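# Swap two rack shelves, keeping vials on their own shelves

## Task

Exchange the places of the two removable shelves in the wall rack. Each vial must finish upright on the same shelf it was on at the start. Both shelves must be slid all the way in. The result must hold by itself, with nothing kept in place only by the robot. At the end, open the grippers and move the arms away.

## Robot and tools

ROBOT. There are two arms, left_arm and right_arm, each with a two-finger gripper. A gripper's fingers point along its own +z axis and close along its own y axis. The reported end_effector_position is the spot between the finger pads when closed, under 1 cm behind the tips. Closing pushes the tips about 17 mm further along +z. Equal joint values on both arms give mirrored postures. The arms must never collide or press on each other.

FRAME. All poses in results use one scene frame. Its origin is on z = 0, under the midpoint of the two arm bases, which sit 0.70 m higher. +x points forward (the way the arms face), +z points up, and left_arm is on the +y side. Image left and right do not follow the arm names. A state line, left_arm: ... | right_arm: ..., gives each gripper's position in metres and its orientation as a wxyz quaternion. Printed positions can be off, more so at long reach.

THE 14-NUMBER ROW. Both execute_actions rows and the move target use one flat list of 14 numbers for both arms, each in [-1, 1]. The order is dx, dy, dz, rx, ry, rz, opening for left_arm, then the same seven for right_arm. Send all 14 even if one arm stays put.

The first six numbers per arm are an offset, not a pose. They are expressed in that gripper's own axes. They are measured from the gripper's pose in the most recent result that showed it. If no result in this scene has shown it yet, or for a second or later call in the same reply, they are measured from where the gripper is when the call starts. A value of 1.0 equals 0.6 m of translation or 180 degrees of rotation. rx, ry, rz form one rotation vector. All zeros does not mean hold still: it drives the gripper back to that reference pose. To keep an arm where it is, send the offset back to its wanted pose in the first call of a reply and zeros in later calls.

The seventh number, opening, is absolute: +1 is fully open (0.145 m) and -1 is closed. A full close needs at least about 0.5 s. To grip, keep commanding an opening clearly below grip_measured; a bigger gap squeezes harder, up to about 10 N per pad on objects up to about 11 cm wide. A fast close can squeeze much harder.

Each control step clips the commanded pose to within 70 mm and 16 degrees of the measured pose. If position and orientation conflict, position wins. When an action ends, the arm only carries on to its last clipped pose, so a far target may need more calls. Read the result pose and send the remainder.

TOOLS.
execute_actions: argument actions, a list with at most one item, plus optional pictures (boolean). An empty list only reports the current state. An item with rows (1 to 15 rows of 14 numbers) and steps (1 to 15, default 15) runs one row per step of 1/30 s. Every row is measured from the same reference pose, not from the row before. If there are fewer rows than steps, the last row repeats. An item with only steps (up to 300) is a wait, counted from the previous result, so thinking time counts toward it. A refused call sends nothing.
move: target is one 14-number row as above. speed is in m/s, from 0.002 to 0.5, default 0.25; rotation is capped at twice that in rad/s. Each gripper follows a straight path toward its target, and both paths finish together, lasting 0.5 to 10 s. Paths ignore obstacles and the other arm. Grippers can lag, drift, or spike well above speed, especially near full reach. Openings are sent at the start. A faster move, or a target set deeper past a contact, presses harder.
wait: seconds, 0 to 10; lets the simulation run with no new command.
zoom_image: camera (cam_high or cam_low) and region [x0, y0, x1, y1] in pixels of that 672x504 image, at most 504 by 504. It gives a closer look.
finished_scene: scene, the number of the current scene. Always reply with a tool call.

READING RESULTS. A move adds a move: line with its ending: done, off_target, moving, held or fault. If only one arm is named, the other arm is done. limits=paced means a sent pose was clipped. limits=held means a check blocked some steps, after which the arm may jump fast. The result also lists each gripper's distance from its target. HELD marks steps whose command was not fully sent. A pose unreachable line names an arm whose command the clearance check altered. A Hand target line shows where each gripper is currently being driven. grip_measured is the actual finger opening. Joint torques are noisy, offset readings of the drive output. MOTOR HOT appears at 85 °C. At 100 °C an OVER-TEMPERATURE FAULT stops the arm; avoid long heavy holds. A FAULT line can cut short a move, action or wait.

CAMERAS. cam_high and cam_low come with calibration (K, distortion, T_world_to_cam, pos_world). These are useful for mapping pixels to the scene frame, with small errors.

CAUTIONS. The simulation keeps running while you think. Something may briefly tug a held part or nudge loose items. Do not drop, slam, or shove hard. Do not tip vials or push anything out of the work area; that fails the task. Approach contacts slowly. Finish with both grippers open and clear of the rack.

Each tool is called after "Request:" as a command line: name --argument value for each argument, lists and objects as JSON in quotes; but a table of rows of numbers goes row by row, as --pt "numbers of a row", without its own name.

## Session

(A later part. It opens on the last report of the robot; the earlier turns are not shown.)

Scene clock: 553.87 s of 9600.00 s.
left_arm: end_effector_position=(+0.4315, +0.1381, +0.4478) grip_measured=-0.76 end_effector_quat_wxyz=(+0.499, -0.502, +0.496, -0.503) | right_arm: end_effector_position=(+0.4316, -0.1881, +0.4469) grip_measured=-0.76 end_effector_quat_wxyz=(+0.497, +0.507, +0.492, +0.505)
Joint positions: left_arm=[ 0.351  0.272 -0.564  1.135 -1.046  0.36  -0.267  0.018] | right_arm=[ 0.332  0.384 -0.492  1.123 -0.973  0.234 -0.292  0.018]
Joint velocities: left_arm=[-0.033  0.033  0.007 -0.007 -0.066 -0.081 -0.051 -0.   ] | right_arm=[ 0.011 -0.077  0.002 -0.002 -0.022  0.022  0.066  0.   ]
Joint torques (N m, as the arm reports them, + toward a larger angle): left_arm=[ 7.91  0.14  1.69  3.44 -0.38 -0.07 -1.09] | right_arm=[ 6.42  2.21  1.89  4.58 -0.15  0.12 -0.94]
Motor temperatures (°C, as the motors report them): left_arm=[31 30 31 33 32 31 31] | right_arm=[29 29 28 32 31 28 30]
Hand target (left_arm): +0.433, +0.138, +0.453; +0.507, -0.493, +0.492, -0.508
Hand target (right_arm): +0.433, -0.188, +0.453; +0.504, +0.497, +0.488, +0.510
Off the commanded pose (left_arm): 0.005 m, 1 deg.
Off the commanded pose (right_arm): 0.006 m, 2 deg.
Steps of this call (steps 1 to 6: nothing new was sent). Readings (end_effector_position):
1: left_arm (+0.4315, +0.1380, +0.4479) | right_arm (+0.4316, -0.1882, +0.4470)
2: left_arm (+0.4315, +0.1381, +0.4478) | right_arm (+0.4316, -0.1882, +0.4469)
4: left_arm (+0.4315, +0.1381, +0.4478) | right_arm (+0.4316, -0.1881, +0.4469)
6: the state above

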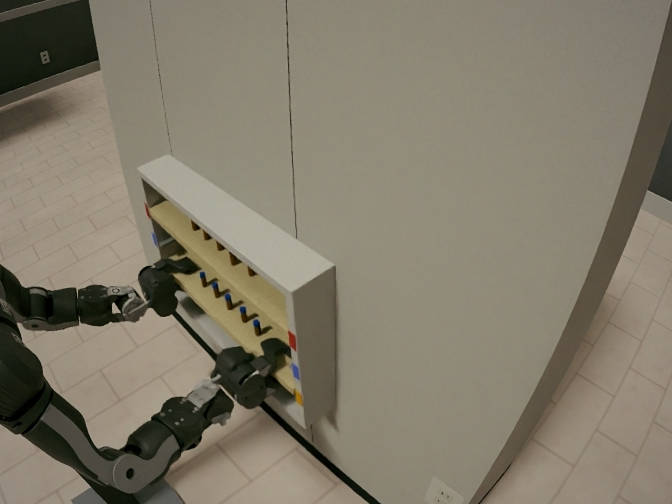

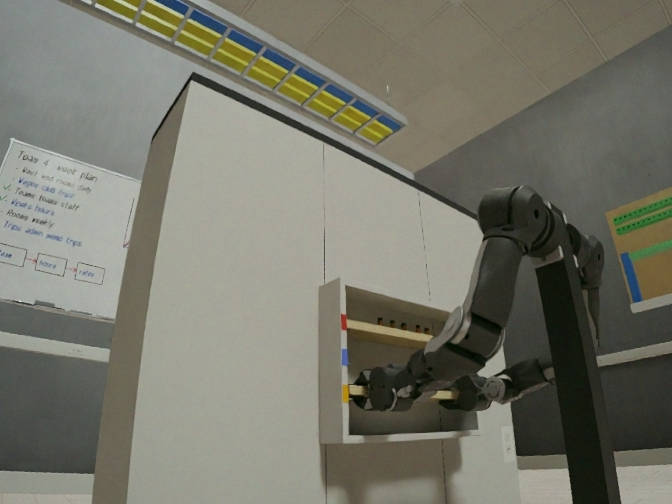

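Request:
execute_actions --actions '[{"rows": [[0,-0.008,0.0025,0.0085,0,0.0025,-1,0,0.009,0.0025,-0.0085,0.001,-0.0025,-1],[0,-0.007,0.0025,0.0085,0,0.0025,-1,0,0.008,0.0025,-0.0085,0.001,-0.0025,-1],[0,-0.0057,0.0025,0.0085,0,0.0025,-1,0,0.0068,0.0025,-0.0085,0.001,-0.0025,-1],[0,-0.0042,0.0025,0.0085,0,0.0025,-1,0,0.0053,0.0025,-0.0085,0.001,-0.0025,-1],[0,-0.0027,0.0025,0.0085,0,0.0025,-1,0,0.0038,0.0025,-0.0085,0.001,-0.0025,-1],[0,-0.0012,0.0025,0.0085,0,0.0025,-1,0,0.0024,0.0025,-0.0085,0.001,-0.0025,-1],[0,0.0003,0.0025,0.0085,0,0.0025,-1,0,0.001,0.0025,-0.0085,0.001,-0.0025,-1],[0,0.0018,0.0025,0.0085,0,0.0025,-1,0,-0.0005,0.0025,-0.0085,0.001,-0.0025,-1],[0,0.0032,0.0025,0.0085,0,0.0025,-1,0,-0.0019,0.0025,-0.0085,0.001,-0.0025,-1],[0,0.0045,0.0025,0.0085,0,0.0025,-1,0,-0.0031,0.0025,-0.0085,0.001,-0.0025,-1],[0,0.0057,0.0025,0.0085,0,0.0025,-1,0,-0.0043,0.0025,-0.0085,0.001,-0.0025,-1],[0,0.0068,0.0025,0.0085,0,0.0025,-1,0,-0.0053,0.0025,-0.0085,0.001,-0.0025,-1],[0,0.0078,0.0025,0.0085,0,0.0025,-1,0,-0.0063,0.0025,-0.0085,0.001,-0.0025,-1],[0,0.0088,0.0025,0.0085,0,0.0025,-1,0,-0.0073,0.0025,-0.0085,0.001,-0.0025,-1],[0,0.0097,0.0025,0.0085,0,0.0025,-1,0,-0.0082,0.0025,-0.0085,0.001,-0.0025,-1]], "steps": 15}]' --pictures false

Request:
wait --seconds 0.2

Request:
zoom_image --camera "cam_low" --region '[335, 350, 495, 430]'

Scene clock: 578.57 s of 9600.00 s.
left_arm: end_effector_position=(+0.4318, +0.1380, +0.4385) grip_measured=-0.76 end_effector_quat_wxyz=(+0.503, -0.499, +0.494, -0.504) | right_arm: end_effector_position=(+0.4318, -0.1884, +0.4380) grip_measured=-0.76 end_effector_quat_wxyz=(+0.499, +0.505, +0.490, +0.506)
Joint positions: left_arm=[ 0.357  0.25  -0.564  1.067 -1.045  0.342 -0.328  0.018] | right_arm=[ 0.34   0.362 -0.492  1.059 -0.98   0.213 -0.342  0.018]
Joint velocities: left_arm=[ 0.011  0.011 -0.012 -0.076  0.081  0.007 -0.037  0.   ] | right_arm=[ 0.033 -0.033 -0.012 -0.09   0.022 -0.037 -0.081  0.   ]
Joint torques (N m, as the arm reports them, + toward a larger angle): left_arm=[ 8.01  0.04  1.52  2.66 -0.31 -0.04 -0.77] | right_arm=[ 6.58  1.99  1.76  3.85 -0.1   0.11 -0.68]
Motor temperatures (°C, as the motors report them): left_arm=[31 30 31 33 32 31 31] | right_arm=[30 29 28 32 31 28 31]
Hand target (left_arm): +0.433, +0.138, +0.442; +0.508, -0.493, +0.492, -0.507
Hand target (right_arm): +0.433, -0.188, +0.442; +0.504, +0.498, +0.488, +0.510
Off the commanded pose (left_arm): 0.004 m, 1 deg.
Off the commanded pose (right_arm): 0.004 m, 1 deg.
Steps of this call (steps 1 to 90: nothing new was sent; then 21.20 s passed at rest; steps 91 to 105: all 15 steps of this action). Readings (end_effector_position):
91: left_arm (+0.4315, +0.1381, +0.4472) | right_arm (+0.4315, -0.1881, +0.4465)
92: left_arm (+0.4315, +0.1381, +0.4459) | right_arm (+0.4315, -0.1882, +0.4455)
94: left_arm (+0.4313, +0.1377, +0.4434) | right_arm (+0.4312, -0.1885, +0.4426)
98: left_arm (+0.4309, +0.1379, +0.4391) | right_arm (+0.4308, -0.1882, +0.4384)
105: the state above

Scene clock: 578.77 s of 9600.00 s.
left_arm: end_effector_position=(+0.4319, +0.1379, +0.4388) grip_measured=-0.76 end_effector_quat_wxyz=(+0.503, -0.498, +0.493, -0.505) | right_arm: end_effector_position=(+0.4319, -0.1884, +0.4383) grip_measured=-0.76 end_effector_quat_wxyz=(+0.499, +0.504, +0.490, +0.507)
Joint positions: left_arm=[ 0.358  0.25  -0.564  1.065 -1.045  0.341 -0.331  0.018] | right_arm=[ 0.34   0.362 -0.492  1.058 -0.98   0.213 -0.344  0.018]
Joint velocities: left_arm=[-0.143 -0.055 -0.002  0.012 -0.037  0.022 -0.022 -0.   ] | right_arm=[ 0.011 -0.033 -0.002  0.007  0.022 -0.095 -0.037  0.   ]
Joint torques (N m, as the arm reports them, + toward a larger angle): left_arm=[ 8.03 -0.01  1.49  2.65 -0.33 -0.09 -0.81] | right_arm=[ 6.54  1.99  1.74  3.91 -0.12  0.09 -0.75]
Motor temperatures (°C, as the motors report them): left_arm=[31 30 31 33 32 31 31] | right_arm=[30 29 28 32 31 28 31]
Hand target (left_arm): +0.433, +0.138, +0.442; +0.508, -0.493, +0.492, -0.507
Hand target (right_arm): +0.433, -0.188, +0.442; +0.505, +0.498, +0.488, +0.510
Off the commanded pose (left_arm): 0.003 m, 1 deg.
Off the commanded pose (right_arm): 0.004 m, 1 deg.
Steps of this call (steps 1 to 6: nothing new was sent). Readings (end_effector_position):
1: left_arm (+0.4319, +0.1379, +0.4388) | right_arm (+0.4319, -0.1884, +0.4381)
2: left_arm (+0.4319, +0.1380, +0.4387) | right_arm (+0.4319, -0.1884, +0.4382)
4: left_arm (+0.4319, +0.1379, +0.4388) | right_arm (+0.4319, -0.1884, +0.4383)
6: the state above

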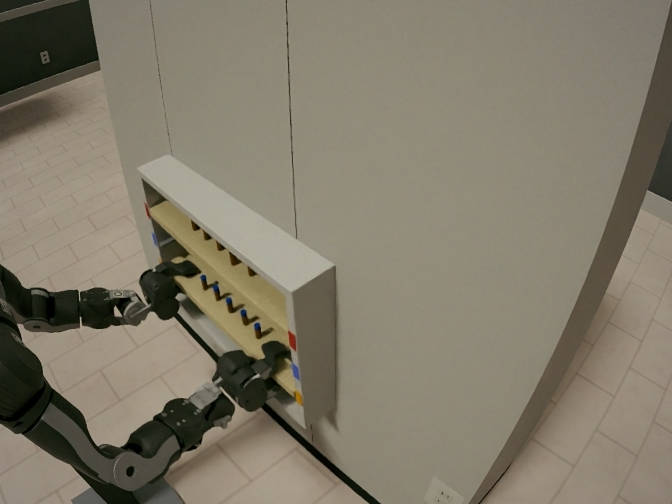

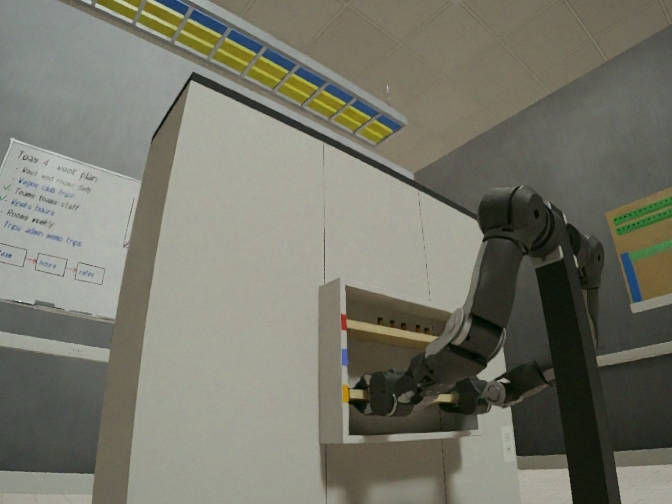

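Region (335, 350, 495, 430) of cam_low's 672x504 image, scaled by 3.150, with more detail than that image has.

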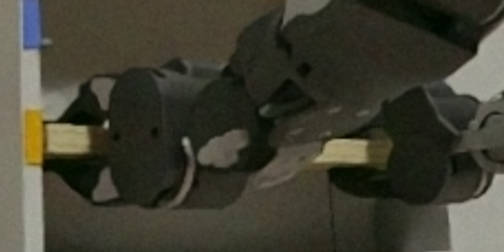

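Request:
execute_actions --actions '[{"rows": [[0,-0.004,0.001,0.004,0,0.001,-1,0,0.005,0.001,-0.005,0,-0.001,-1],[0,-0.003,0.001,0.002,0,0.001,-0.9,0,0.003,0.001,-0.003,0,-0.001,-0.9],[0,-0.001,0,0,0,0,-0.85,0,0.001,0,-0.001,0,0,-0.85],[0,0.001,0,-0.002,0,0,-0.8,0,0,0,0.001,0,0,-0.8],[0,0.001,0,-0.003,0,0,-0.77,0,0,0,0.003,0,0,-0.77],[0,0.001,0,-0.003,0,0,-0.74,0,0,0,0.003,0,0,-0.74],[0,0.001,0,-0.003,0,0,-0.7,0,0,0,0.003,0,0,-0.7],[0,0.001,0,-0.003,0,0,-0.65,0,0,0,0.003,0,0,-0.65],[0,0.001,0,-0.003,0,0,-0.6,0,0,0,0.003,0,0,-0.6],[0,0.001,0,-0.003,0,0,-0.55,0,0,0,0.003,0,0,-0.55],[0,0.001,0,-0.003,0,0,-0.5,0,0,0,0.003,0,0,-0.5],[0,0.001,0,-0.003,0,0,-0.45,0,0,0,0.003,0,0,-0.45]], "steps": 15}]' --pictures false

Request:
move --target '[0,0,-0.1,0,0,0,-0.45, 0,0,-0.1,0,0,0,-0.45]' --speed 0.1

Scene clock: 599.73 s of 9600.00 s.
left_arm: end_effector_position=(+0.4319, +0.1382, +0.4378) grip_measured=-0.45 end_effector_quat_wxyz=(+0.501, -0.501, +0.494, -0.503) | right_arm: end_effector_position=(+0.4320, -0.1883, +0.4384) grip_measured=-0.45 end_effector_quat_wxyz=(+0.497, +0.506, +0.491, +0.506)
Joint positions: left_arm=[ 0.358  0.251 -0.564  1.068 -1.042  0.342 -0.322  0.042] | right_arm=[ 0.34   0.364 -0.492  1.064 -0.978  0.214 -0.334  0.042]
Joint velocities: left_arm=[-0.055 -0.011 -0.017  0.002 -0.022 -0.022  0.022  0.   ] | right_arm=[-0.033  0.055 -0.007 -0.017 -0.022 -0.007  0.051  0.   ]
Joint torques (N m, as the arm reports them, + toward a larger angle): left_arm=[ 6.7   0.11  1.24  4.1  -0.18  0.   -0.38] | right_arm=[ 5.15  2.21  1.85  5.28  0.06  0.22 -0.3 ]
Motor temperatures (°C, as the motors report them): left_arm=[31 30 31 33 32 31 31] | right_arm=[30 29 28 32 31 28 30]
Hand target (left_arm): +0.432, +0.138, +0.438; +0.501, -0.501, +0.495, -0.503
Hand target (right_arm): +0.432, -0.188, +0.438; +0.497, +0.506, +0.492, +0.505
Off the commanded pose (left_arm): 0.000 m, 0 deg.
Off the commanded pose (right_arm): 0.000 m, 0 deg.
Steps of this call (steps 1 to 90: nothing new was sent; then 17.47 s passed at rest; steps 91 to 105: all 15 steps of this action). Readings (end_effector_position):
91: left_arm (+0.4319, +0.1378, +0.4388) | right_arm (+0.4319, -0.1884, +0.4383)
92: left_arm (+0.4319, +0.1378, +0.4388) | right_arm (+0.4319, -0.1884, +0.4383)
94: left_arm (+0.4319, +0.1379, +0.4385) | right_arm (+0.4319, -0.1885, +0.4380)
98: left_arm (+0.4319, +0.1382, +0.4380) | right_arm (+0.4320, -0.1883, +0.4385)
105: the state above

Scene clock: 600.83 s of 9600.00 s.
left_arm: end_effector_position=(+0.3708, +0.1379, +0.4338) grip_measured=-0.45 end_effector_quat_wxyz=(+0.497, -0.504, +0.497, -0.502) | right_arm: end_effector_position=(+0.3714, -0.1880, +0.4348) grip_measured=-0.45 end_effector_quat_wxyz=(+0.495, +0.508, +0.495, +0.503)
Joint positions: left_arm=[ 0.103  0.348 -0.563  1.38  -1.062  0.441 -0.308  0.042] | right_arm=[ 0.068  0.464 -0.462  1.379 -0.976  0.309 -0.329  0.042]
Joint velocities: left_arm=[ 0.099 -0.077 -0.002 -0.012 -0.007 -0.051  0.022  0.   ] | right_arm=[ 0.033  0.011 -0.002 -0.012  0.007  0.022  0.022  0.   ]
Joint torques (N m, as the arm reports them, + toward a larger angle): left_arm=[ 5.45  0.39  2.08  4.16 -0.24 -0.01 -0.56] | right_arm=[ 3.9   2.42  2.71  5.28 -0.02  0.22 -0.55]
Motor temperatures (°C, as the motors report them): left_arm=[31 30 31 33 32 31 31] | right_arm=[30 29 28 32 31 28 30]
Hand target (left_arm): +0.372, +0.139, +0.437; +0.501, -0.502, +0.494, -0.503
Hand target (right_arm): +0.372, -0.189, +0.438; +0.499, +0.506, +0.491, +0.505
Off the commanded pose (left_arm): 0.004 m, 1 deg.
Off the commanded pose (right_arm): 0.003 m, 1 deg.
move: off_target (left_arm)

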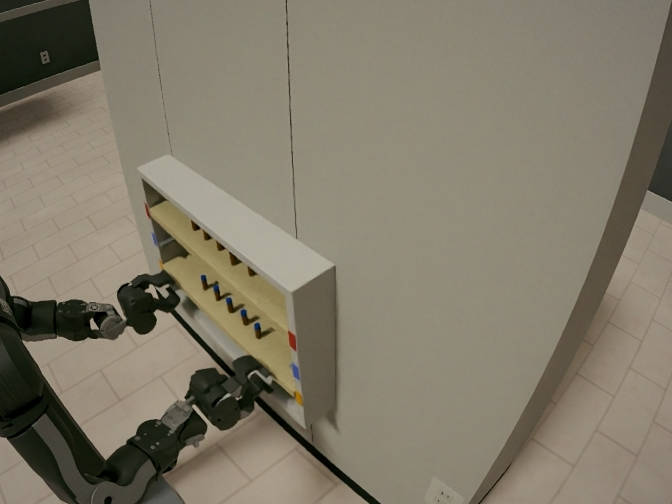

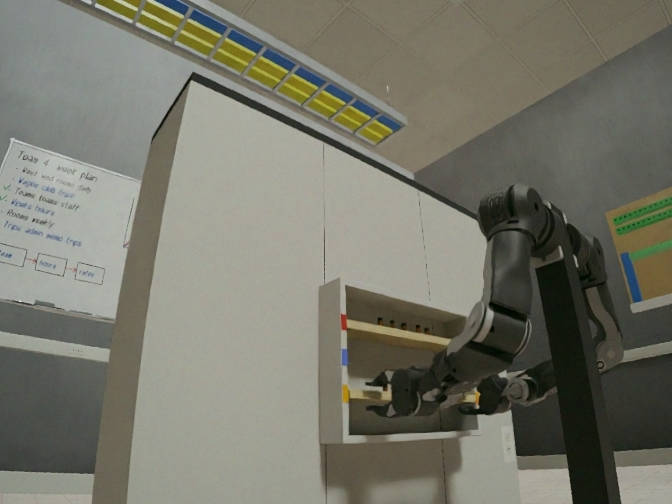

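Request:
move --target '[-0.02,-0.2737,-0.038,0.0006,0.0006,0.0025,-0.45, -0.0067,0.272,-0.039,-0.0016,0.0016,-0.0038,-0.45]' --speed 0.15

Scene clock: 616.70 s of 9600.00 s.
left_arm: end_effector_position=(+0.3455, +0.1480, +0.5980) grip_measured=-0.45 end_effector_quat_wxyz=(+0.495, -0.498, +0.501, -0.506) | right_arm: end_effector_position=(+0.3474, -0.1895, +0.6001) grip_measured=-0.45 end_effector_quat_wxyz=(+0.498, +0.495, +0.501, +0.506)
Joint positions: left_arm=[ 0.226  0.708 -0.544  2.147 -1.082  0.743  0.393  0.042] | right_arm=[ 0.104  0.835 -0.347  2.124 -0.885  0.61   0.264  0.042]
Joint velocities: left_arm=[-0.033  0.011 -0.002 -0.007 -0.007 -0.022 -0.051 -0.   ] | right_arm=[ 0.033 -0.011  0.007  0.017  0.022 -0.007  0.051 -0.   ]
Joint torques (N m, as the arm reports them, + toward a larger angle): left_arm=[ 4.5   1.52  2.51  2.31 -0.34  0.05 -0.37] | right_arm=[ 2.91  3.3   2.9   3.25 -0.07  0.25 -0.32]
Motor temperatures (°C, as the motors report them): left_arm=[31 30 31 33 32 31 31] | right_arm=[29 29 28 32 31 28 30]
Hand target (left_arm): +0.346, +0.149, +0.597; +0.494, -0.500, +0.501, -0.504
Hand target (right_arm): +0.348, -0.190, +0.598; +0.496, +0.498, +0.503, +0.503
Off the commanded pose (left_arm): 0.005 m, 1 deg.
Off the commanded pose (right_arm): 0.006 m, 1 deg.
After step 90, 11.40 s passed at rest.
move: off_target (left_arm, right_arm)

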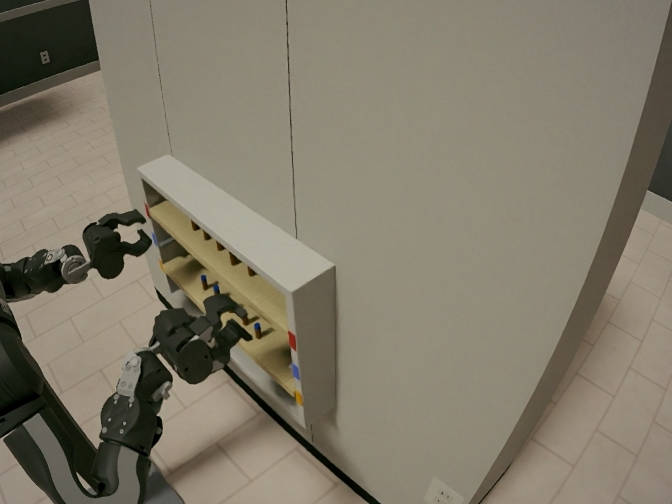

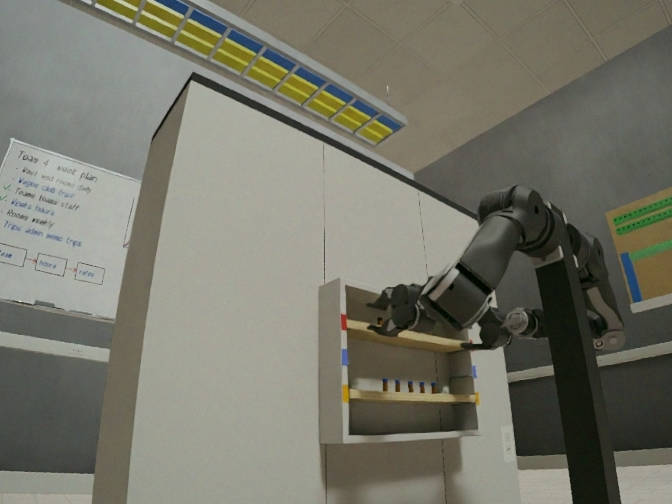

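Request:
move --target '[-0.004,0.0158,0.066,0,0.021,0.0013,-0.45, -0.0008,-0.0193,0.0627,0.002,-0.004,0.001,-0.45]' --speed 0.1

Request:
zoom_image --camera "cam_low" --region '[330, 270, 510, 390]'

Scene clock: 651.67 s of 9600.00 s.
left_arm: end_effector_position=(+0.3850, +0.1496, +0.5869) grip_measured=-0.45 end_effector_quat_wxyz=(+0.478, -0.482, +0.520, -0.518) | right_arm: end_effector_position=(+0.3853, -0.1911, +0.5889) grip_measured=-0.45 end_effector_quat_wxyz=(+0.498, +0.503, +0.498, +0.501)
Joint positions: left_arm=[ 0.333  0.664 -0.535  1.932 -0.971  0.561  0.303  0.042] | right_arm=[ 0.271  0.737 -0.426  1.922 -0.901  0.549  0.263  0.042]
Joint velocities: left_arm=[-0.099  0.033 -0.007 -0.012 -0.037  0.022 -0.022 -0.   ] | right_arm=[ 0.033 -0.011  0.002  0.007 -0.022  0.022 -0.007  0.   ]
Joint torques (N m, as the arm reports them, + toward a larger angle): left_arm=[ 6.23  1.14  3.4   2.61 -0.19 -0.13 -0.73] | right_arm=[ 4.2   2.54  2.81  3.58 -0.16  0.07 -0.58]
Motor temperatures (°C, as the motors report them): left_arm=[31 30 31 33 32 31 31] | right_arm=[29 29 28 32 31 28 30]
Hand target (left_arm): +0.385, +0.150, +0.590; +0.480, -0.479, +0.518, -0.521
Hand target (right_arm): +0.385, -0.190, +0.589; +0.499, +0.500, +0.498, +0.503
Off the commanded pose (left_arm): 0.002 m, 1 deg.
Off the commanded pose (right_arm): 0.002 m, 0 deg.
After step 90, 31.23 s passed at rest.
move: done

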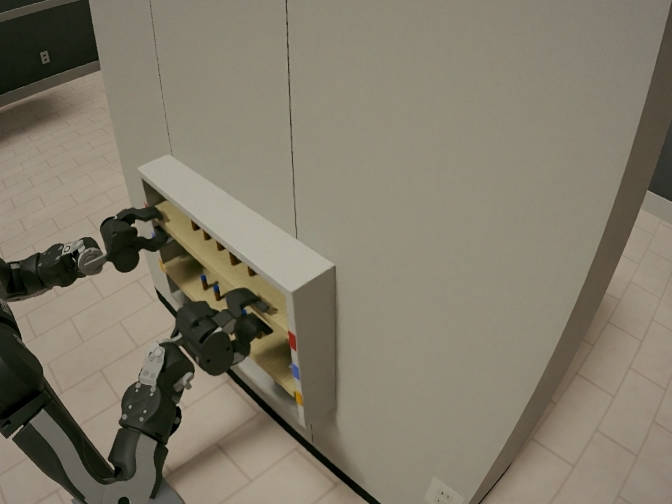

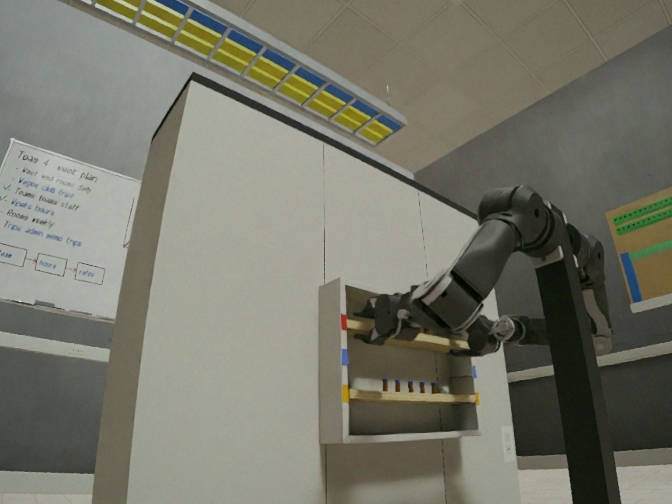

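Region (330, 270, 510, 390) of cam_low's 672x504 image, scaled by 2.800, with more detail than that image has.

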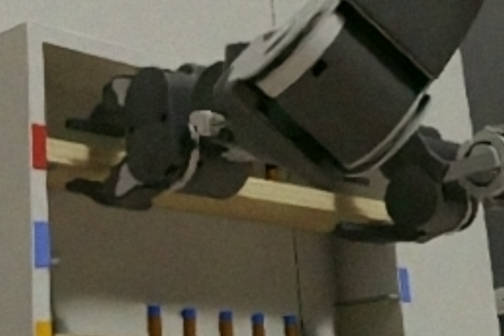

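Request:
move --target '[-0.0066,-0.005,0.0838,0.004,0,0,-0.45, 0,0.002,0.0837,-0.003,0,0,-0.45]' --speed 0.07

Scene clock: 664.97 s of 9600.00 s.
left_arm: end_effector_position=(+0.4354, +0.1505, +0.5892) grip_measured=-0.45 end_effector_quat_wxyz=(+0.481, -0.482, +0.517, -0.519) | right_arm: end_effector_position=(+0.4353, -0.1925, +0.5900) grip_measured=-0.45 end_effector_quat_wxyz=(+0.499, +0.503, +0.495, +0.502)
Joint positions: left_arm=[ 0.513  0.543 -0.546  1.665 -0.969  0.444  0.284  0.042] | right_arm=[ 0.48   0.62  -0.478  1.655 -0.911  0.443  0.253  0.042]
Joint velocities: left_arm=[ 0.033 -0.011 -0.012 -0.017 -0.037 -0.081  0.007 -0.   ] | right_arm=[ 0.099 -0.033  0.007  0.012  0.051 -0.037 -0.037  0.   ]
Joint torques (N m, as the arm reports them, + toward a larger angle): left_arm=[ 7.57  0.58  2.49  2.51 -0.25 -0.17 -0.72] | right_arm=[ 5.63  2.04  2.78  3.55 -0.07  0.06 -0.59]
Motor temperatures (°C, as the motors report them): left_arm=[31 30 31 33 32 31 31] | right_arm=[29 29 28 32 31 28 30]
Hand target (left_arm): +0.436, +0.149, +0.591; +0.482, -0.479, +0.517, -0.521
Hand target (right_arm): +0.435, -0.191, +0.590; +0.500, +0.501, +0.495, +0.504
Off the commanded pose (left_arm): 0.001 m, 0 deg.
Off the commanded pose (right_arm): 0.001 m, 0 deg.
After step 90, 9.33 s passed at rest.
move: done

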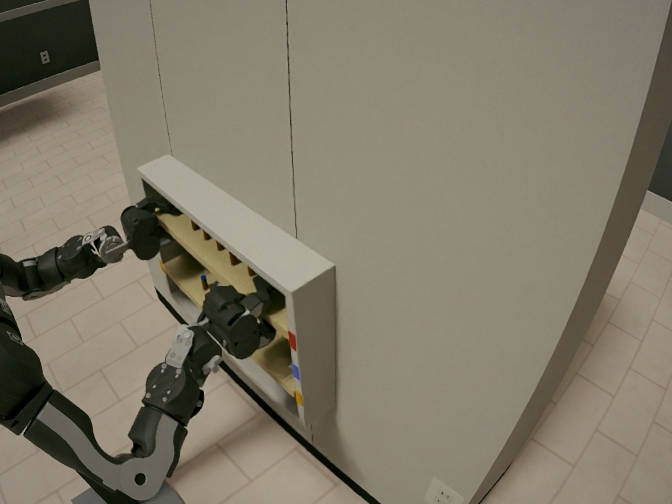

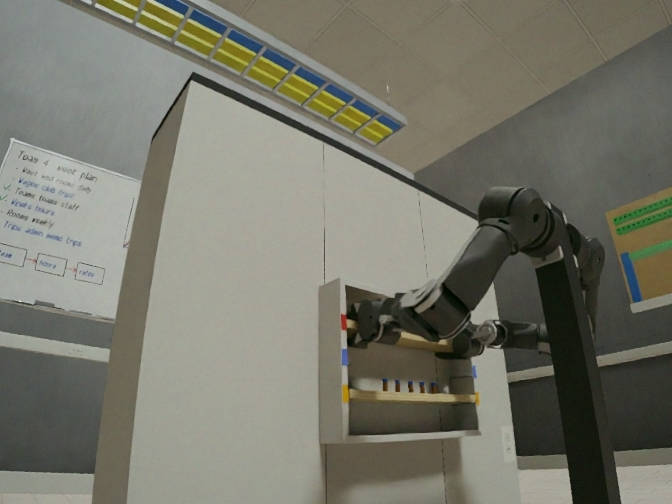

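Close gradually.

Request:
execute_actions --actions '[{"rows": [[0,0,0,0.001,0,0,-0.5,0,-0.001,0,0,0,0,-0.5],[0,0,0,0.001,0,0,-0.55,0,-0.002,0,0,0,0,-0.55],[0,0,0,0.001,0,0,-0.6,0,-0.002,0,0,0,0,-0.6],[0,0,0,0.001,0,0,-0.64,0,-0.002,0,0,0,0,-0.64],[0,0,0,0.001,0,0,-0.67,0,-0.002,0,0,0,0,-0.67],[0,0,0,0.001,0,0,-0.69,0,-0.002,0,0,0,0,-0.69],[0,0,0,0.001,0,0,-0.71,0,-0.002,0,0,0,0,-0.71],[0,0,0,0.001,0,0,-0.725,0,-0.002,0,0,0,0,-0.725],[0,0,0,0.001,0,0,-0.74,0,-0.002,0,0,0,0,-0.74],[0,0,0,0.001,0,0,-0.755,0,-0.002,0,0,0,0,-0.755],[0,0,0,0.001,0,0,-0.77,0,-0.002,0,0,0,0,-0.77],[0,0,0,0.001,0,0,-0.79,0,-0.002,0,0,0,0,-0.79],[0,0,0,0.001,0,0,-0.82,0,-0.002,0,0,0,0,-0.82],[0,0,0,0.001,0,0,-0.86,0,-0.002,0,0,0,0,-0.86],[0,0,0,0.001,0,0,-0.9,0,-0.002,0,0,0,0,-0.9]], "steps": 15}]' --pictures false

Request:
execute_actions --actions '[{"rows": [[0,-0.0015,0,0.001,0,0,-0.95,0,0.0015,0,-0.001,0,0,-0.95],[0,-0.003,0,0.002,0,0,-1,0,0.003,0,-0.002,0,0,-1],[0,-0.0045,0,0.003,0,0,-1,0,0.0045,0,-0.003,0,0,-1],[0,-0.006,0,0.004,0,0,-1,0,0.006,0,-0.004,0,0,-1],[0,-0.0075,0,0.005,0,0,-1,0,0.0075,0,-0.005,0,0,-1],[0,-0.009,0,0.006,0,0,-1,0,0.009,0,-0.006,0,0,-1],[0,-0.0105,0,0.007,0,0.0005,-1,0,0.0105,0,-0.007,0,0,-1],[0,-0.012,0,0.008,0,0.0005,-1,0,0.012,0,-0.008,0,0,-1],[0,-0.0135,0,0.009,0,0.0005,-1,0,0.0135,0,-0.009,0,0,-1],[0,-0.015,0,0.01,0,0.001,-1,0,0.015,0,-0.01,0,0,-1],[0,-0.0165,0,0.011,0,0.001,-1,0,0.0165,0,-0.011,0,0,-1],[0,-0.018,0,0.012,0,0.001,-1,0,0.018,0,-0.012,0,0,-1],[0,-0.0195,0,0.0125,0,0.001,-1,0,0.0195,0,-0.0125,0,0,-1],[0,-0.021,0,0.013,0,0.001,-1,0,0.021,0,-0.013,0,0,-1],[0,-0.022,0,0.013,0,0.001,-1,0,0.022,0,-0.013,0,0,-1]], "steps": 15}]' --pictures false

Request:
execute_actions --actions '[{"steps": 6}]' --pictures false

Scene clock: 691.20 s of 9600.00 s.
left_arm: end_effector_position=(+0.4353, +0.1504, +0.5881) grip_measured=-0.76 end_effector_quat_wxyz=(+0.478, -0.484, +0.517, -0.520) | right_arm: end_effector_position=(+0.4352, -0.1924, +0.5886) grip_measured=-0.76 end_effector_quat_wxyz=(+0.497, +0.505, +0.496, +0.502)
Joint positions: left_arm=[ 0.512  0.543 -0.546  1.664 -0.964  0.444  0.283  0.018] | right_arm=[ 0.478  0.619 -0.478  1.654 -0.908  0.442  0.253  0.018]
Joint velocities: left_arm=[-0.011 -0.011  0.007 -0.017 -0.051 -0.095 -0.037 -0.   ] | right_arm=[-0.077 -0.033 -0.017  0.002 -0.007 -0.007 -0.051 -0.   ]
Joint torques (N m, as the arm reports them, + toward a larger angle): left_arm=[ 7.38  0.94  2.6   2.47 -0.35 -0.05 -0.7 ] | right_arm=[ 5.5   2.34  3.04  3.5  -0.12  0.14 -0.56]
Motor temperatures (°C, as the motors report them): left_arm=[31 30 31 33 32 31 31] | right_arm=[30 29 28 32 31 28 30]
Hand target (left_arm): +0.435, +0.150, +0.589; +0.481, -0.481, +0.516, -0.520
Hand target (right_arm): +0.435, -0.192, +0.589; +0.499, +0.504, +0.495, +0.502
Off the commanded pose (left_arm): 0.001 m, 0 deg.
Off the commanded pose (right_arm): 0.000 m, 0 deg.
Steps of this call (steps 1 to 90: nothing new was sent; then 22.73 s passed at rest; steps 91 to 105: all 15 steps of this action). Readings (end_effector_position):
91: left_arm (+0.4354, +0.1505, +0.5892) | right_arm (+0.4353, -0.1924, +0.5900)
92: left_arm (+0.4354, +0.1505, +0.5892) | right_arm (+0.4353, -0.1924, +0.5900)
94: left_arm (+0.4354, +0.1505, +0.5892) | right_arm (+0.4353, -0.1924, +0.5898)
98: left_arm (+0.4354, +0.1505, +0.5892) | right_arm (+0.4353, -0.1925, +0.5895)
105: the state above

Scene clock: 691.70 s of 9600.00 s.
left_arm: end_effector_position=(+0.4349, +0.1504, +0.5901) grip_measured=-0.76 end_effector_quat_wxyz=(+0.479, -0.484, +0.515, -0.521) | right_arm: end_effector_position=(+0.4350, -0.1923, +0.5900) grip_measured=-0.76 end_effector_quat_wxyz=(+0.497, +0.505, +0.494, +0.503)
Joint positions: left_arm=[ 0.513  0.545 -0.546  1.669 -0.961  0.449  0.282  0.018] | right_arm=[ 0.479  0.62  -0.478  1.657 -0.906  0.446  0.252  0.018]
Joint velocities: left_arm=[ 0.099 -0.011 -0.002  0.032  0.037  0.037 -0.037  0.   ] | right_arm=[-0.011 -0.033 -0.002  0.046 -0.022  0.066  0.022 -0.   ]
Joint torques (N m, as the arm reports them, + toward a larger angle): left_arm=[ 9.66  1.09  3.82  4.66 -0.48 -0.09 -0.89] | right_arm=[ 7.93  2.97  4.68  6.09 -0.26  0.1  -0.73]
Motor temperatures (°C, as the motors report them): left_arm=[31 30 31 33 32 31 31] | right_arm=[30 29 28 32 31 28 30]
Hand target (left_arm): +0.435, +0.150, +0.601; +0.489, -0.473, +0.507, -0.529
Hand target (right_arm): +0.435, -0.193, +0.602; +0.507, +0.495, +0.486, +0.512
Off the commanded pose (left_arm): 0.011 m, 2 deg.
Off the commanded pose (right_arm): 0.012 m, 2 deg.
Steps of this call (steps 1 to 15: all 15 steps of this action). Readings (end_effector_position):
1: left_arm (+0.4353, +0.1504, +0.5880) | right_arm (+0.4352, -0.1924, +0.5885)
2: left_arm (+0.4353, +0.1504, +0.5880) | right_arm (+0.4352, -0.1924, +0.5885)
4: left_arm (+0.4353, +0.1504, +0.5881) | right_arm (+0.4352, -0.1924, +0.5886)
8: left_arm (+0.4352, +0.1503, +0.5884) | right_arm (+0.4352, -0.1924, +0.5887)
15: the state above

Scene clock: 691.90 s of 9600.00 s.
left_arm: end_effector_position=(+0.4350, +0.1503, +0.5918) grip_measured=-0.76 end_effector_quat_wxyz=(+0.480, -0.483, +0.514, -0.523) | right_arm: end_effector_position=(+0.4351, -0.1925, +0.5918) grip_measured=-0.76 end_effector_quat_wxyz=(+0.499, +0.504, +0.493, +0.504)
Joint positions: left_arm=[ 0.516  0.545 -0.546  1.671 -0.961  0.449  0.282  0.018] | right_arm=[ 0.482  0.621 -0.477  1.659 -0.906  0.447  0.252  0.018]
Joint velocities: left_arm=[-0.011  0.033 -0.007  0.002  0.022  0.037  0.051  0.   ] | right_arm=[-0.055  0.033  0.002 -0.017 -0.007  0.095  0.007  0.   ]
Joint torques (N m, as the arm reports them, + toward a larger angle): left_arm=[ 9.31  1.09  3.76  4.4  -0.48 -0.09 -0.89] | right_arm=[ 7.49  2.79  4.55  5.71 -0.25  0.1  -0.73]
Motor temperatures (°C, as the motors report them): left_arm=[31 30 31 33 32 31 31] | right_arm=[30 29 28 32 31 28 30]
Hand target (left_arm): +0.435, +0.150, +0.601; +0.488, -0.473, +0.507, -0.530
Hand target (right_arm): +0.435, -0.193, +0.602; +0.507, +0.495, +0.486, +0.512
Off the commanded pose (left_arm): 0.010 m, 2 deg.
Off the commanded pose (right_arm): 0.010 m, 2 deg.
Steps of this call (steps 1 to 6: nothing new was sent). Readings (end_effector_position):
1: left_arm (+0.4349, +0.1504, +0.5911) | right_arm (+0.4350, -0.1922, +0.5910)
2: left_arm (+0.4350, +0.1503, +0.5917) | right_arm (+0.4351, -0.1922, +0.5917)
4: left_arm (+0.4350, +0.1503, +0.5918) | right_arm (+0.4351, -0.1925, +0.5918)
6: the state above

Request:
execute_actions --actions '[{"rows": [[0,-0.016,-0.0005,0.01,0,0.002,-1,0,0.0165,-0.0005,-0.01,0,-0.001,-1],[0.0001,-0.016,-0.0018,0.01,0,0.002,-1,0,0.0165,-0.0018,-0.01,0,-0.001,-1],[0.0003,-0.016,-0.004,0.01,0,0.002,-1,0,0.0165,-0.004,-0.01,0,-0.001,-1],[0.0005,-0.016,-0.007,0.01,0,0.002,-1,0,0.0165,-0.007,-0.01,0,-0.001,-1],[0.0008,-0.016,-0.0106,0.01,0,0.002,-1,0,0.0165,-0.0106,-0.01,0,-0.001,-1],[0.0011,-0.016,-0.0149,0.01,0,0.002,-1,0,0.0165,-0.0149,-0.01,0,-0.001,-1],[0.0015,-0.016,-0.0197,0.01,0,0.002,-1,0,0.0165,-0.0197,-0.01,0,-0.001,-1],[0.0019,-0.016,-0.025,0.01,0,0.002,-1,0,0.0165,-0.0251,-0.01,0,-0.001,-1],[0.0023,-0.016,-0.0308,0.01,0,0.002,-1,0,0.0165,-0.0309,-0.01,0,-0.001,-1],[0.0028,-0.016,-0.037,0.01,0,0.002,-1,0,0.0165,-0.0371,-0.01,0,-0.001,-1],[0.0033,-0.016,-0.0435,0.01,0,0.002,-1,0,0.0165,-0.0436,-0.01,0,-0.001,-1],[0.0038,-0.016,-0.0501,0.01,0,0.002,-1,0,0.0165,-0.0503,-0.01,0,-0.001,-1],[0.0043,-0.016,-0.0571,0.01,0,0.002,-1,0,0.0165,-0.0573,-0.01,0,-0.001,-1],[0.0048,-0.016,-0.0642,0.01,0,0.002,-1,0,0.0165,-0.0644,-0.01,0,-0.001,-1],[0.0054,-0.016,-0.0713,0.01,0,0.002,-1,0,0.0165,-0.0715,-0.01,0,-0.001,-1]], "steps": 15}]' --pictures false

Request:
execute_actions --actions '[{"rows": [[0.0005,-0.015,-0.0075,0.009,0,0.002,-1,0,0.015,-0.0075,-0.009,0,-0.001,-1],[0.0011,-0.015,-0.0146,0.009,0,0.002,-1,0,0.015,-0.0146,-0.009,0,-0.001,-1],[0.0016,-0.015,-0.0216,0.009,0,0.002,-1,0,0.015,-0.0216,-0.009,0,-0.001,-1],[0.0021,-0.015,-0.0283,0.009,0,0.002,-1,0,0.015,-0.0283,-0.009,0,-0.001,-1],[0.0026,-0.015,-0.0347,0.009,0,0.002,-1,0,0.015,-0.0348,-0.009,0,-0.001,-1],[0.003,-0.015,-0.0409,0.009,0,0.002,-1,0,0.015,-0.041,-0.009,0,-0.001,-1],[0.0035,-0.015,-0.0467,0.009,0,0.002,-1,0,0.015,-0.0468,-0.009,0,-0.001,-1],[0.0039,-0.015,-0.052,0.009,0,0.002,-1,0,0.015,-0.0522,-0.009,0,-0.001,-1],[0.0042,-0.015,-0.0568,0.009,0,0.002,-1,0,0.015,-0.057,-0.009,0,-0.001,-1],[0.0046,-0.015,-0.0611,0.009,0,0.002,-1,0,0.015,-0.0613,-0.009,0,-0.001,-1],[0.0048,-0.015,-0.0647,0.009,0,0.002,-1,0,0.015,-0.0649,-0.009,0,-0.001,-1],[0.0051,-0.015,-0.0677,0.009,0,0.002,-1,0,0.015,-0.0679,-0.009,0,-0.001,-1],[0.0052,-0.015,-0.0699,0.009,0,0.002,-1,0,0.015,-0.0701,-0.009,0,-0.001,-1],[0.0053,-0.015,-0.0712,0.009,0,0.002,-1,0,0.015,-0.0714,-0.009,0,-0.001,-1],[0.0054,-0.015,-0.0717,0.009,0,0.002,-1,0,0.015,-0.0719,-0.009,0,-0.001,-1]], "steps": 15}]' --pictures false

Request:
execute_actions --actions '[{"steps": 6}]'

Request:
zoom_image --camera "cam_low" --region '[330, 270, 510, 390]'

Scene clock: 744.20 s of 9600.00 s.
left_arm: end_effector_position=(+0.3935, +0.1508, +0.5930) grip_measured=-0.76 end_effector_quat_wxyz=(+0.482, -0.481, +0.513, -0.523) | right_arm: end_effector_position=(+0.3938, -0.1921, +0.5932) grip_measured=-0.76 end_effector_quat_wxyz=(+0.500, +0.503, +0.493, +0.504)
Joint positions: left_arm=[ 0.373  0.651 -0.538  1.897 -0.958  0.552  0.295  0.018] | right_arm=[ 0.318  0.727 -0.441  1.885 -0.889  0.542  0.259  0.018]
Joint velocities: left_arm=[-0.341  0.319  0.037  0.593 -0.022  0.198 -0.022 -0.   ] | right_arm=[-0.538  0.187  0.095  0.603 -0.007  0.271 -0.095 -0.   ]
Joint torques (N m, as the arm reports them, + toward a larger angle): left_arm=[ 7.43  1.04  3.71  3.99 -0.58 -0.35 -0.79] | right_arm=[ 6.    2.67  4.21  5.28 -0.3  -0.13 -0.74]
Motor temperatures (°C, as the motors report them): left_arm=[32 30 32 33 32 31 31] | right_arm=[30 29 29 33 31 28 30]
Hand target (left_arm): +0.392, +0.150, +0.600; +0.489, -0.474, +0.507, -0.529
Hand target (right_arm): +0.393, -0.192, +0.601; +0.508, +0.495, +0.486, +0.511
Off the commanded pose (left_arm): 0.008 m, 2 deg.
Off the commanded pose (right_arm): 0.008 m, 2 deg.
Steps of this call (steps 1 to 90: nothing new was sent; then 48.80 s passed at rest; steps 91 to 105: all 15 steps of this action). Readings (end_effector_position):
91: left_arm (+0.4348, +0.1504, +0.5921) | right_arm (+0.4350, -0.1925, +0.5920)
92: left_arm (+0.4345, +0.1504, +0.5930) | right_arm (+0.4346, -0.1923, +0.5928)
94: left_arm (+0.4319, +0.1506, +0.5956) | right_arm (+0.4321, -0.1921, +0.5955)
98: left_arm (+0.4211, +0.1505, +0.5935) | right_arm (+0.4214, -0.1922, +0.5935)
105: the state above

Scene clock: 744.70 s of 9600.00 s.
left_arm: end_effector_position=(+0.3507, +0.1515, +0.5918) grip_measured=-0.76 end_effector_quat_wxyz=(+0.479, -0.485, +0.515, -0.519) | right_arm: end_effector_position=(+0.3512, -0.1919, +0.5917) grip_measured=-0.76 end_effector_quat_wxyz=(+0.496, +0.508, +0.496, +0.500)
Joint positions: left_arm=[ 0.214  0.757 -0.522  2.107 -0.96   0.66   0.293  0.018] | right_arm=[ 0.116  0.818 -0.37   2.094 -0.88   0.629  0.253  0.018]
Joint velocities: left_arm=[-0.099  0.055 -0.007  0.022 -0.066  0.051 -0.022 -0.   ] | right_arm=[ 0.011 -0.055  0.017  0.027 -0.022 -0.007 -0.022 -0.   ]
Joint torques (N m, as the arm reports them, + toward a larger angle): left_arm=[ 5.38  2.05  3.76  4.33 -0.68 -0.16 -1.14] | right_arm=[ 3.89  3.57  4.65  5.71 -0.44  0.05 -0.99]
Motor temperatures (°C, as the motors report them): left_arm=[31 30 32 33 32 31 31] | right_arm=[30 29 29 33 31 28 30]
Hand target (left_arm): +0.350, +0.151, +0.601; +0.490, -0.473, +0.507, -0.528
Hand target (right_arm): +0.351, -0.192, +0.602; +0.508, +0.495, +0.487, +0.509
Off the commanded pose (left_arm): 0.010 m, 2 deg.
Off the commanded pose (right_arm): 0.010 m, 3 deg.
Steps of this call (steps 1 to 15: all 15 steps of this action). Readings (end_effector_position):
1: left_arm (+0.3898, +0.1510, +0.5929) | right_arm (+0.3902, -0.1920, +0.5929)
2: left_arm (+0.3863, +0.1510, +0.5932) | right_arm (+0.3868, -0.1919, +0.5932)
4: left_arm (+0.3779, +0.1511, +0.5944) | right_arm (+0.3783, -0.1920, +0.5943)
8: left_arm (+0.3633, +0.1512, +0.5915) | right_arm (+0.3638, -0.1920, +0.5912)
15: the state above

Scene clock: 744.90 s of 9600.00 s.
left_arm: end_effector_position=(+0.3507, +0.1515, +0.5920) grip_measured=-0.76 end_effector_quat_wxyz=(+0.480, -0.485, +0.515, -0.519) | right_arm: end_effector_position=(+0.3511, -0.1919, +0.5919) grip_measured=-0.76 end_effector_quat_wxyz=(+0.496, +0.508, +0.495, +0.500)
Joint positions: left_arm=[ 0.214  0.757 -0.522  2.107 -0.96   0.661  0.292  0.018] | right_arm=[ 0.115  0.818 -0.369  2.094 -0.88   0.629  0.252  0.018]
Joint velocities: left_arm=[-0.033  0.011 -0.002  0.002 -0.022 -0.007  0.022  0.   ] | right_arm=[-0.055 -0.033  0.002  0.022 -0.066  0.051 -0.007  0.   ]
Joint torques (N m, as the arm reports them, + toward a larger angle): left_arm=[ 5.4   1.94  3.79  4.31 -0.68 -0.14 -1.13] | right_arm=[ 3.78  3.54  4.62  5.64 -0.43  0.07 -0.97]
Motor temperatures (°C, as the motors report them): left_arm=[31 30 32 33 32 31 31] | right_arm=[30 29 29 33 31 28 30]
Hand target (left_arm): +0.350, +0.151, +0.601; +0.490, -0.473, +0.507, -0.528
Hand target (right_arm): +0.351, -0.192, +0.602; +0.508, +0.495, +0.487, +0.509
Off the commanded pose (left_arm): 0.010 m, 2 deg.
Off the commanded pose (right_arm): 0.010 m, 2 deg.
Steps of this call (steps 1 to 6: nothing new was sent). Readings (end_effector_position):
1: left_arm (+0.3507, +0.1515, +0.5919) | right_arm (+0.3511, -0.1918, +0.5917)
2: left_arm (+0.3507, +0.1515, +0.5919) | right_arm (+0.3511, -0.1919, +0.5919)
4: left_arm (+0.3507, +0.1515, +0.5919) | right_arm (+0.3511, -0.1919, +0.5919)
6: the state above

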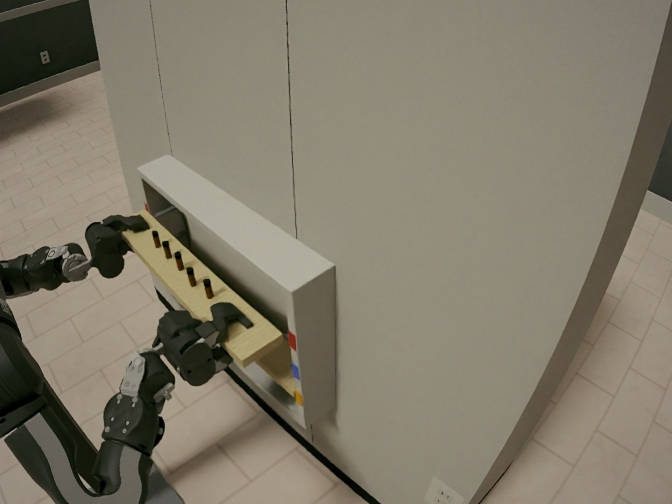

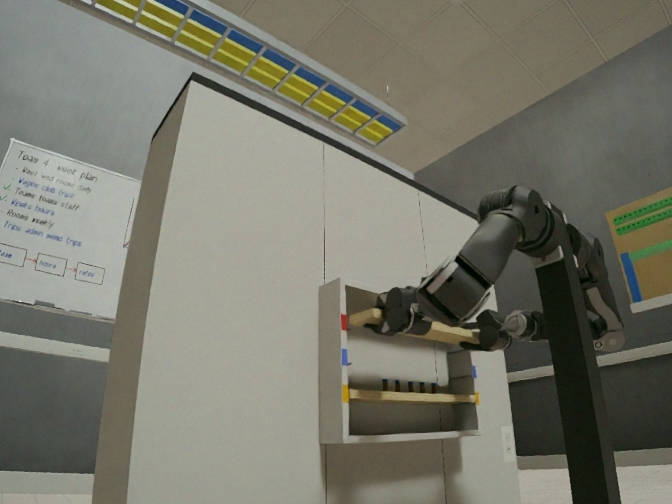

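Region (330, 270, 510, 390) of cam_low's 672x504 image, scaled by 2.800, with more detail than that image has.

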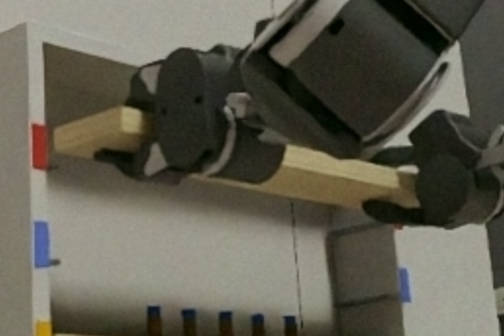

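Request:
execute_actions --actions '[{"rows": [[0.001,-0.0139,-0.001,0.013,0.001,0.002,-1,-0.0005,0.0147,-0.001,-0.014,0.001,-0.0025,-1],[0.001,-0.0096,-0.0015,0.0135,0.0015,0.002,-1,-0.0005,0.0104,-0.0015,-0.0145,0.0013,-0.0025,-1],[0.001,-0.0029,-0.002,0.014,0.002,0.002,-1,-0.0005,0.0037,-0.0025,-0.015,0.0016,-0.0025,-1],[0.001,0.0057,-0.0025,0.014,0.002,0.002,-1,-0.0005,-0.0049,-0.003,-0.015,0.0016,-0.0025,-1],[0.001,0.0158,-0.003,0.014,0.002,0.002,-1,-0.0005,-0.015,-0.0037,-0.015,0.0016,-0.0025,-1],[0.001,0.0271,-0.003,0.014,0.002,0.002,-1,-0.0005,-0.0263,-0.0037,-0.015,0.0016,-0.0025,-1],[0.001,0.039,-0.003,0.014,0.002,0.002,-1,-0.0005,-0.0382,-0.0037,-0.015,0.0016,-0.0025,-1],[0.001,0.0511,-0.003,0.014,0.002,0.002,-1,-0.0005,-0.0503,-0.0037,-0.015,0.0016,-0.0025,-1],[0.001,0.0629,-0.003,0.014,0.002,0.002,-1,-0.0005,-0.0621,-0.0037,-0.015,0.0016,-0.0025,-1],[0.001,0.0742,-0.003,0.014,0.002,0.002,-1,-0.0005,-0.0734,-0.0037,-0.015,0.0016,-0.0025,-1],[0.001,0.0843,-0.003,0.014,0.002,0.002,-1,-0.0005,-0.0835,-0.0037,-0.015,0.0016,-0.0025,-1],[0.001,0.0929,-0.003,0.014,0.002,0.002,-1,-0.0005,-0.0921,-0.0037,-0.015,0.0016,-0.0025,-1],[0.001,0.0996,-0.003,0.014,0.002,0.002,-1,-0.0005,-0.0988,-0.0037,-0.015,0.0016,-0.0025,-1],[0.001,0.1039,-0.003,0.014,0.002,0.002,-1,-0.0005,-0.1031,-0.0037,-0.015,0.0016,-0.0025,-1],[0.001,0.1055,-0.003,0.014,0.002,0.002,-1,-0.0005,-0.1047,-0.0037,-0.015,0.0016,-0.0025,-1]], "steps": 15}]' --pictures false

Request:
execute_actions --actions '[{"steps": 8}]'

Request:
zoom_image --camera "cam_low" --region '[330, 300, 510, 420]'

Scene clock: 781.63 s of 9600.00 s.
left_arm: end_effector_position=(+0.3490, +0.1518, +0.5187) grip_measured=-0.76 end_effector_quat_wxyz=(+0.477, -0.487, +0.516, -0.518) | right_arm: end_effector_position=(+0.3480, -0.1934, +0.5182) grip_measured=-0.76 end_effector_quat_wxyz=(+0.494, +0.512, +0.495, +0.498)
Joint positions: left_arm=[ 0.046  0.636 -0.53   1.878 -0.988  0.534 -0.006  0.018] | right_arm=[-0.038  0.67  -0.384  1.872 -0.938  0.496 -0.023  0.018]
Joint velocities: left_arm=[ 0.011 -0.055  0.012 -0.105 -0.051 -0.022 -0.198  0.   ] | right_arm=[-0.077 -0.033  0.012 -0.1   -0.051 -0.051 -0.168  0.   ]
Joint torques (N m, as the arm reports them, + toward a larger angle): left_arm=[ 5.73  1.6   3.41  3.79 -0.64 -0.08 -1.29] | right_arm=[ 3.92  3.    3.63  5.21 -0.37  0.06 -1.11]
Motor temperatures (°C, as the motors report them): left_arm=[31 30 32 33 32 31 31] | right_arm=[30 29 29 33 31 28 31]
Hand target (left_arm): +0.350, +0.152, +0.529; +0.492, -0.472, +0.505, -0.529
Hand target (right_arm): +0.349, -0.193, +0.529; +0.509, +0.495, +0.485, +0.510
Off the commanded pose (left_arm): 0.010 m, 3 deg.
Off the commanded pose (right_arm): 0.011 m, 3 deg.
Steps of this call (steps 1 to 90: nothing new was sent; then 33.23 s passed at rest; steps 91 to 105: all 15 steps of this action). Readings (end_effector_position):
91: left_arm (+0.3506, +0.1515, +0.5921) | right_arm (+0.3509, -0.1921, +0.5919)
92: left_arm (+0.3499, +0.1513, +0.5918) | right_arm (+0.3502, -0.1922, +0.5914)
94: left_arm (+0.3489, +0.1515, +0.5841) | right_arm (+0.3489, -0.1926, +0.5846)
98: left_arm (+0.3486, +0.1518, +0.5521) | right_arm (+0.3481, -0.1930, +0.5518)
105: the state above

Scene clock: 781.90 s of 9600.00 s.
left_arm: end_effector_position=(+0.3490, +0.1518, +0.5212) grip_measured=-0.76 end_effector_quat_wxyz=(+0.482, -0.483, +0.512, -0.522) | right_arm: end_effector_position=(+0.3481, -0.1933, +0.5210) grip_measured=-0.76 end_effector_quat_wxyz=(+0.499, +0.507, +0.491, +0.502)
Joint positions: left_arm=[ 0.045  0.636 -0.53   1.877 -0.991  0.533 -0.023  0.018] | right_arm=[-0.038  0.67  -0.384  1.871 -0.941  0.495 -0.04   0.018]
Joint velocities: left_arm=[-0.143 -0.033  0.002 -0.002  0.007 -0.051 -0.081 -0.   ] | right_arm=[-0.033 -0.011  0.002 -0.022 -0.037  0.037 -0.007  0.   ]
Joint torques (N m, as the arm reports them, + toward a larger angle): left_arm=[ 5.58  1.4   3.44  3.86 -0.62 -0.15 -1.14] | right_arm=[ 3.92  2.91  3.66  5.22 -0.36 -0.01 -0.96]
Motor temperatures (°C, as the motors report them): left_arm=[31 30 32 33 32 31 31] | right_arm=[30 29 29 33 31 28 31]
Hand target (left_arm): +0.350, +0.152, +0.529; +0.492, -0.472, +0.505, -0.529
Hand target (right_arm): +0.349, -0.193, +0.529; +0.509, +0.495, +0.485, +0.510
Off the commanded pose (left_arm): 0.008 m, 2 deg.
Off the commanded pose (right_arm): 0.008 m, 2 deg.
Steps of this call (steps 1 to 8: nothing new was sent). Readings (end_effector_position):
1: left_arm (+0.3490, +0.1518, +0.5193) | right_arm (+0.3481, -0.1932, +0.5189)
2: left_arm (+0.3490, +0.1518, +0.5204) | right_arm (+0.3481, -0.1933, +0.5202)
4: left_arm (+0.3490, +0.1518, +0.5210) | right_arm (+0.3481, -0.1933, +0.5208)
8: the state above

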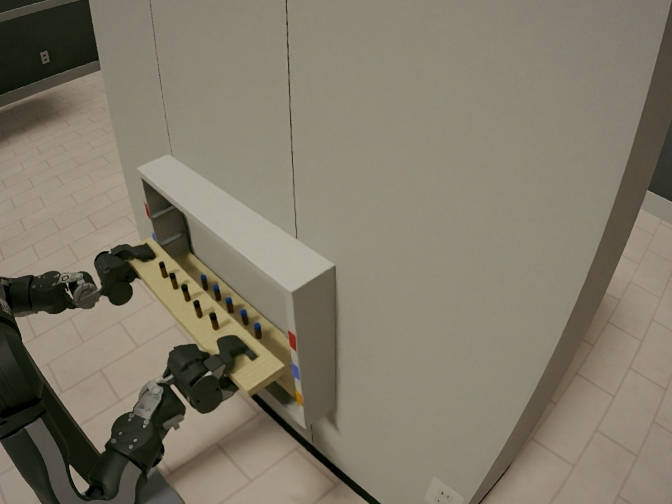

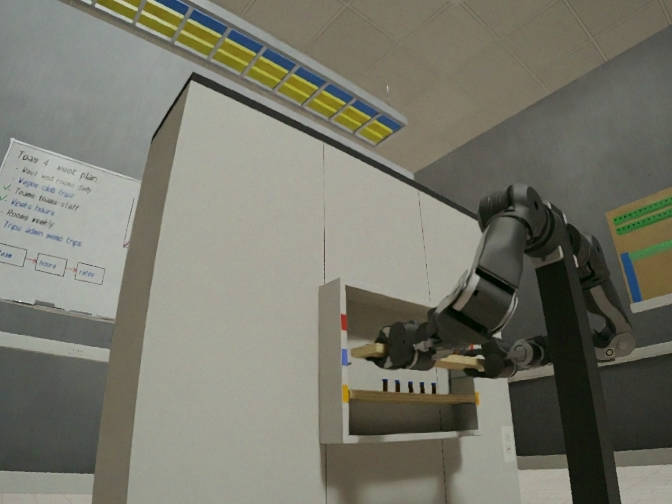

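Region (330, 300, 510, 420) of cam_low's 672x504 image, scaled by 2.800, with more detail than that image has.

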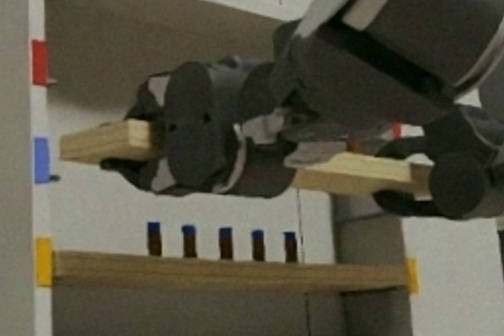

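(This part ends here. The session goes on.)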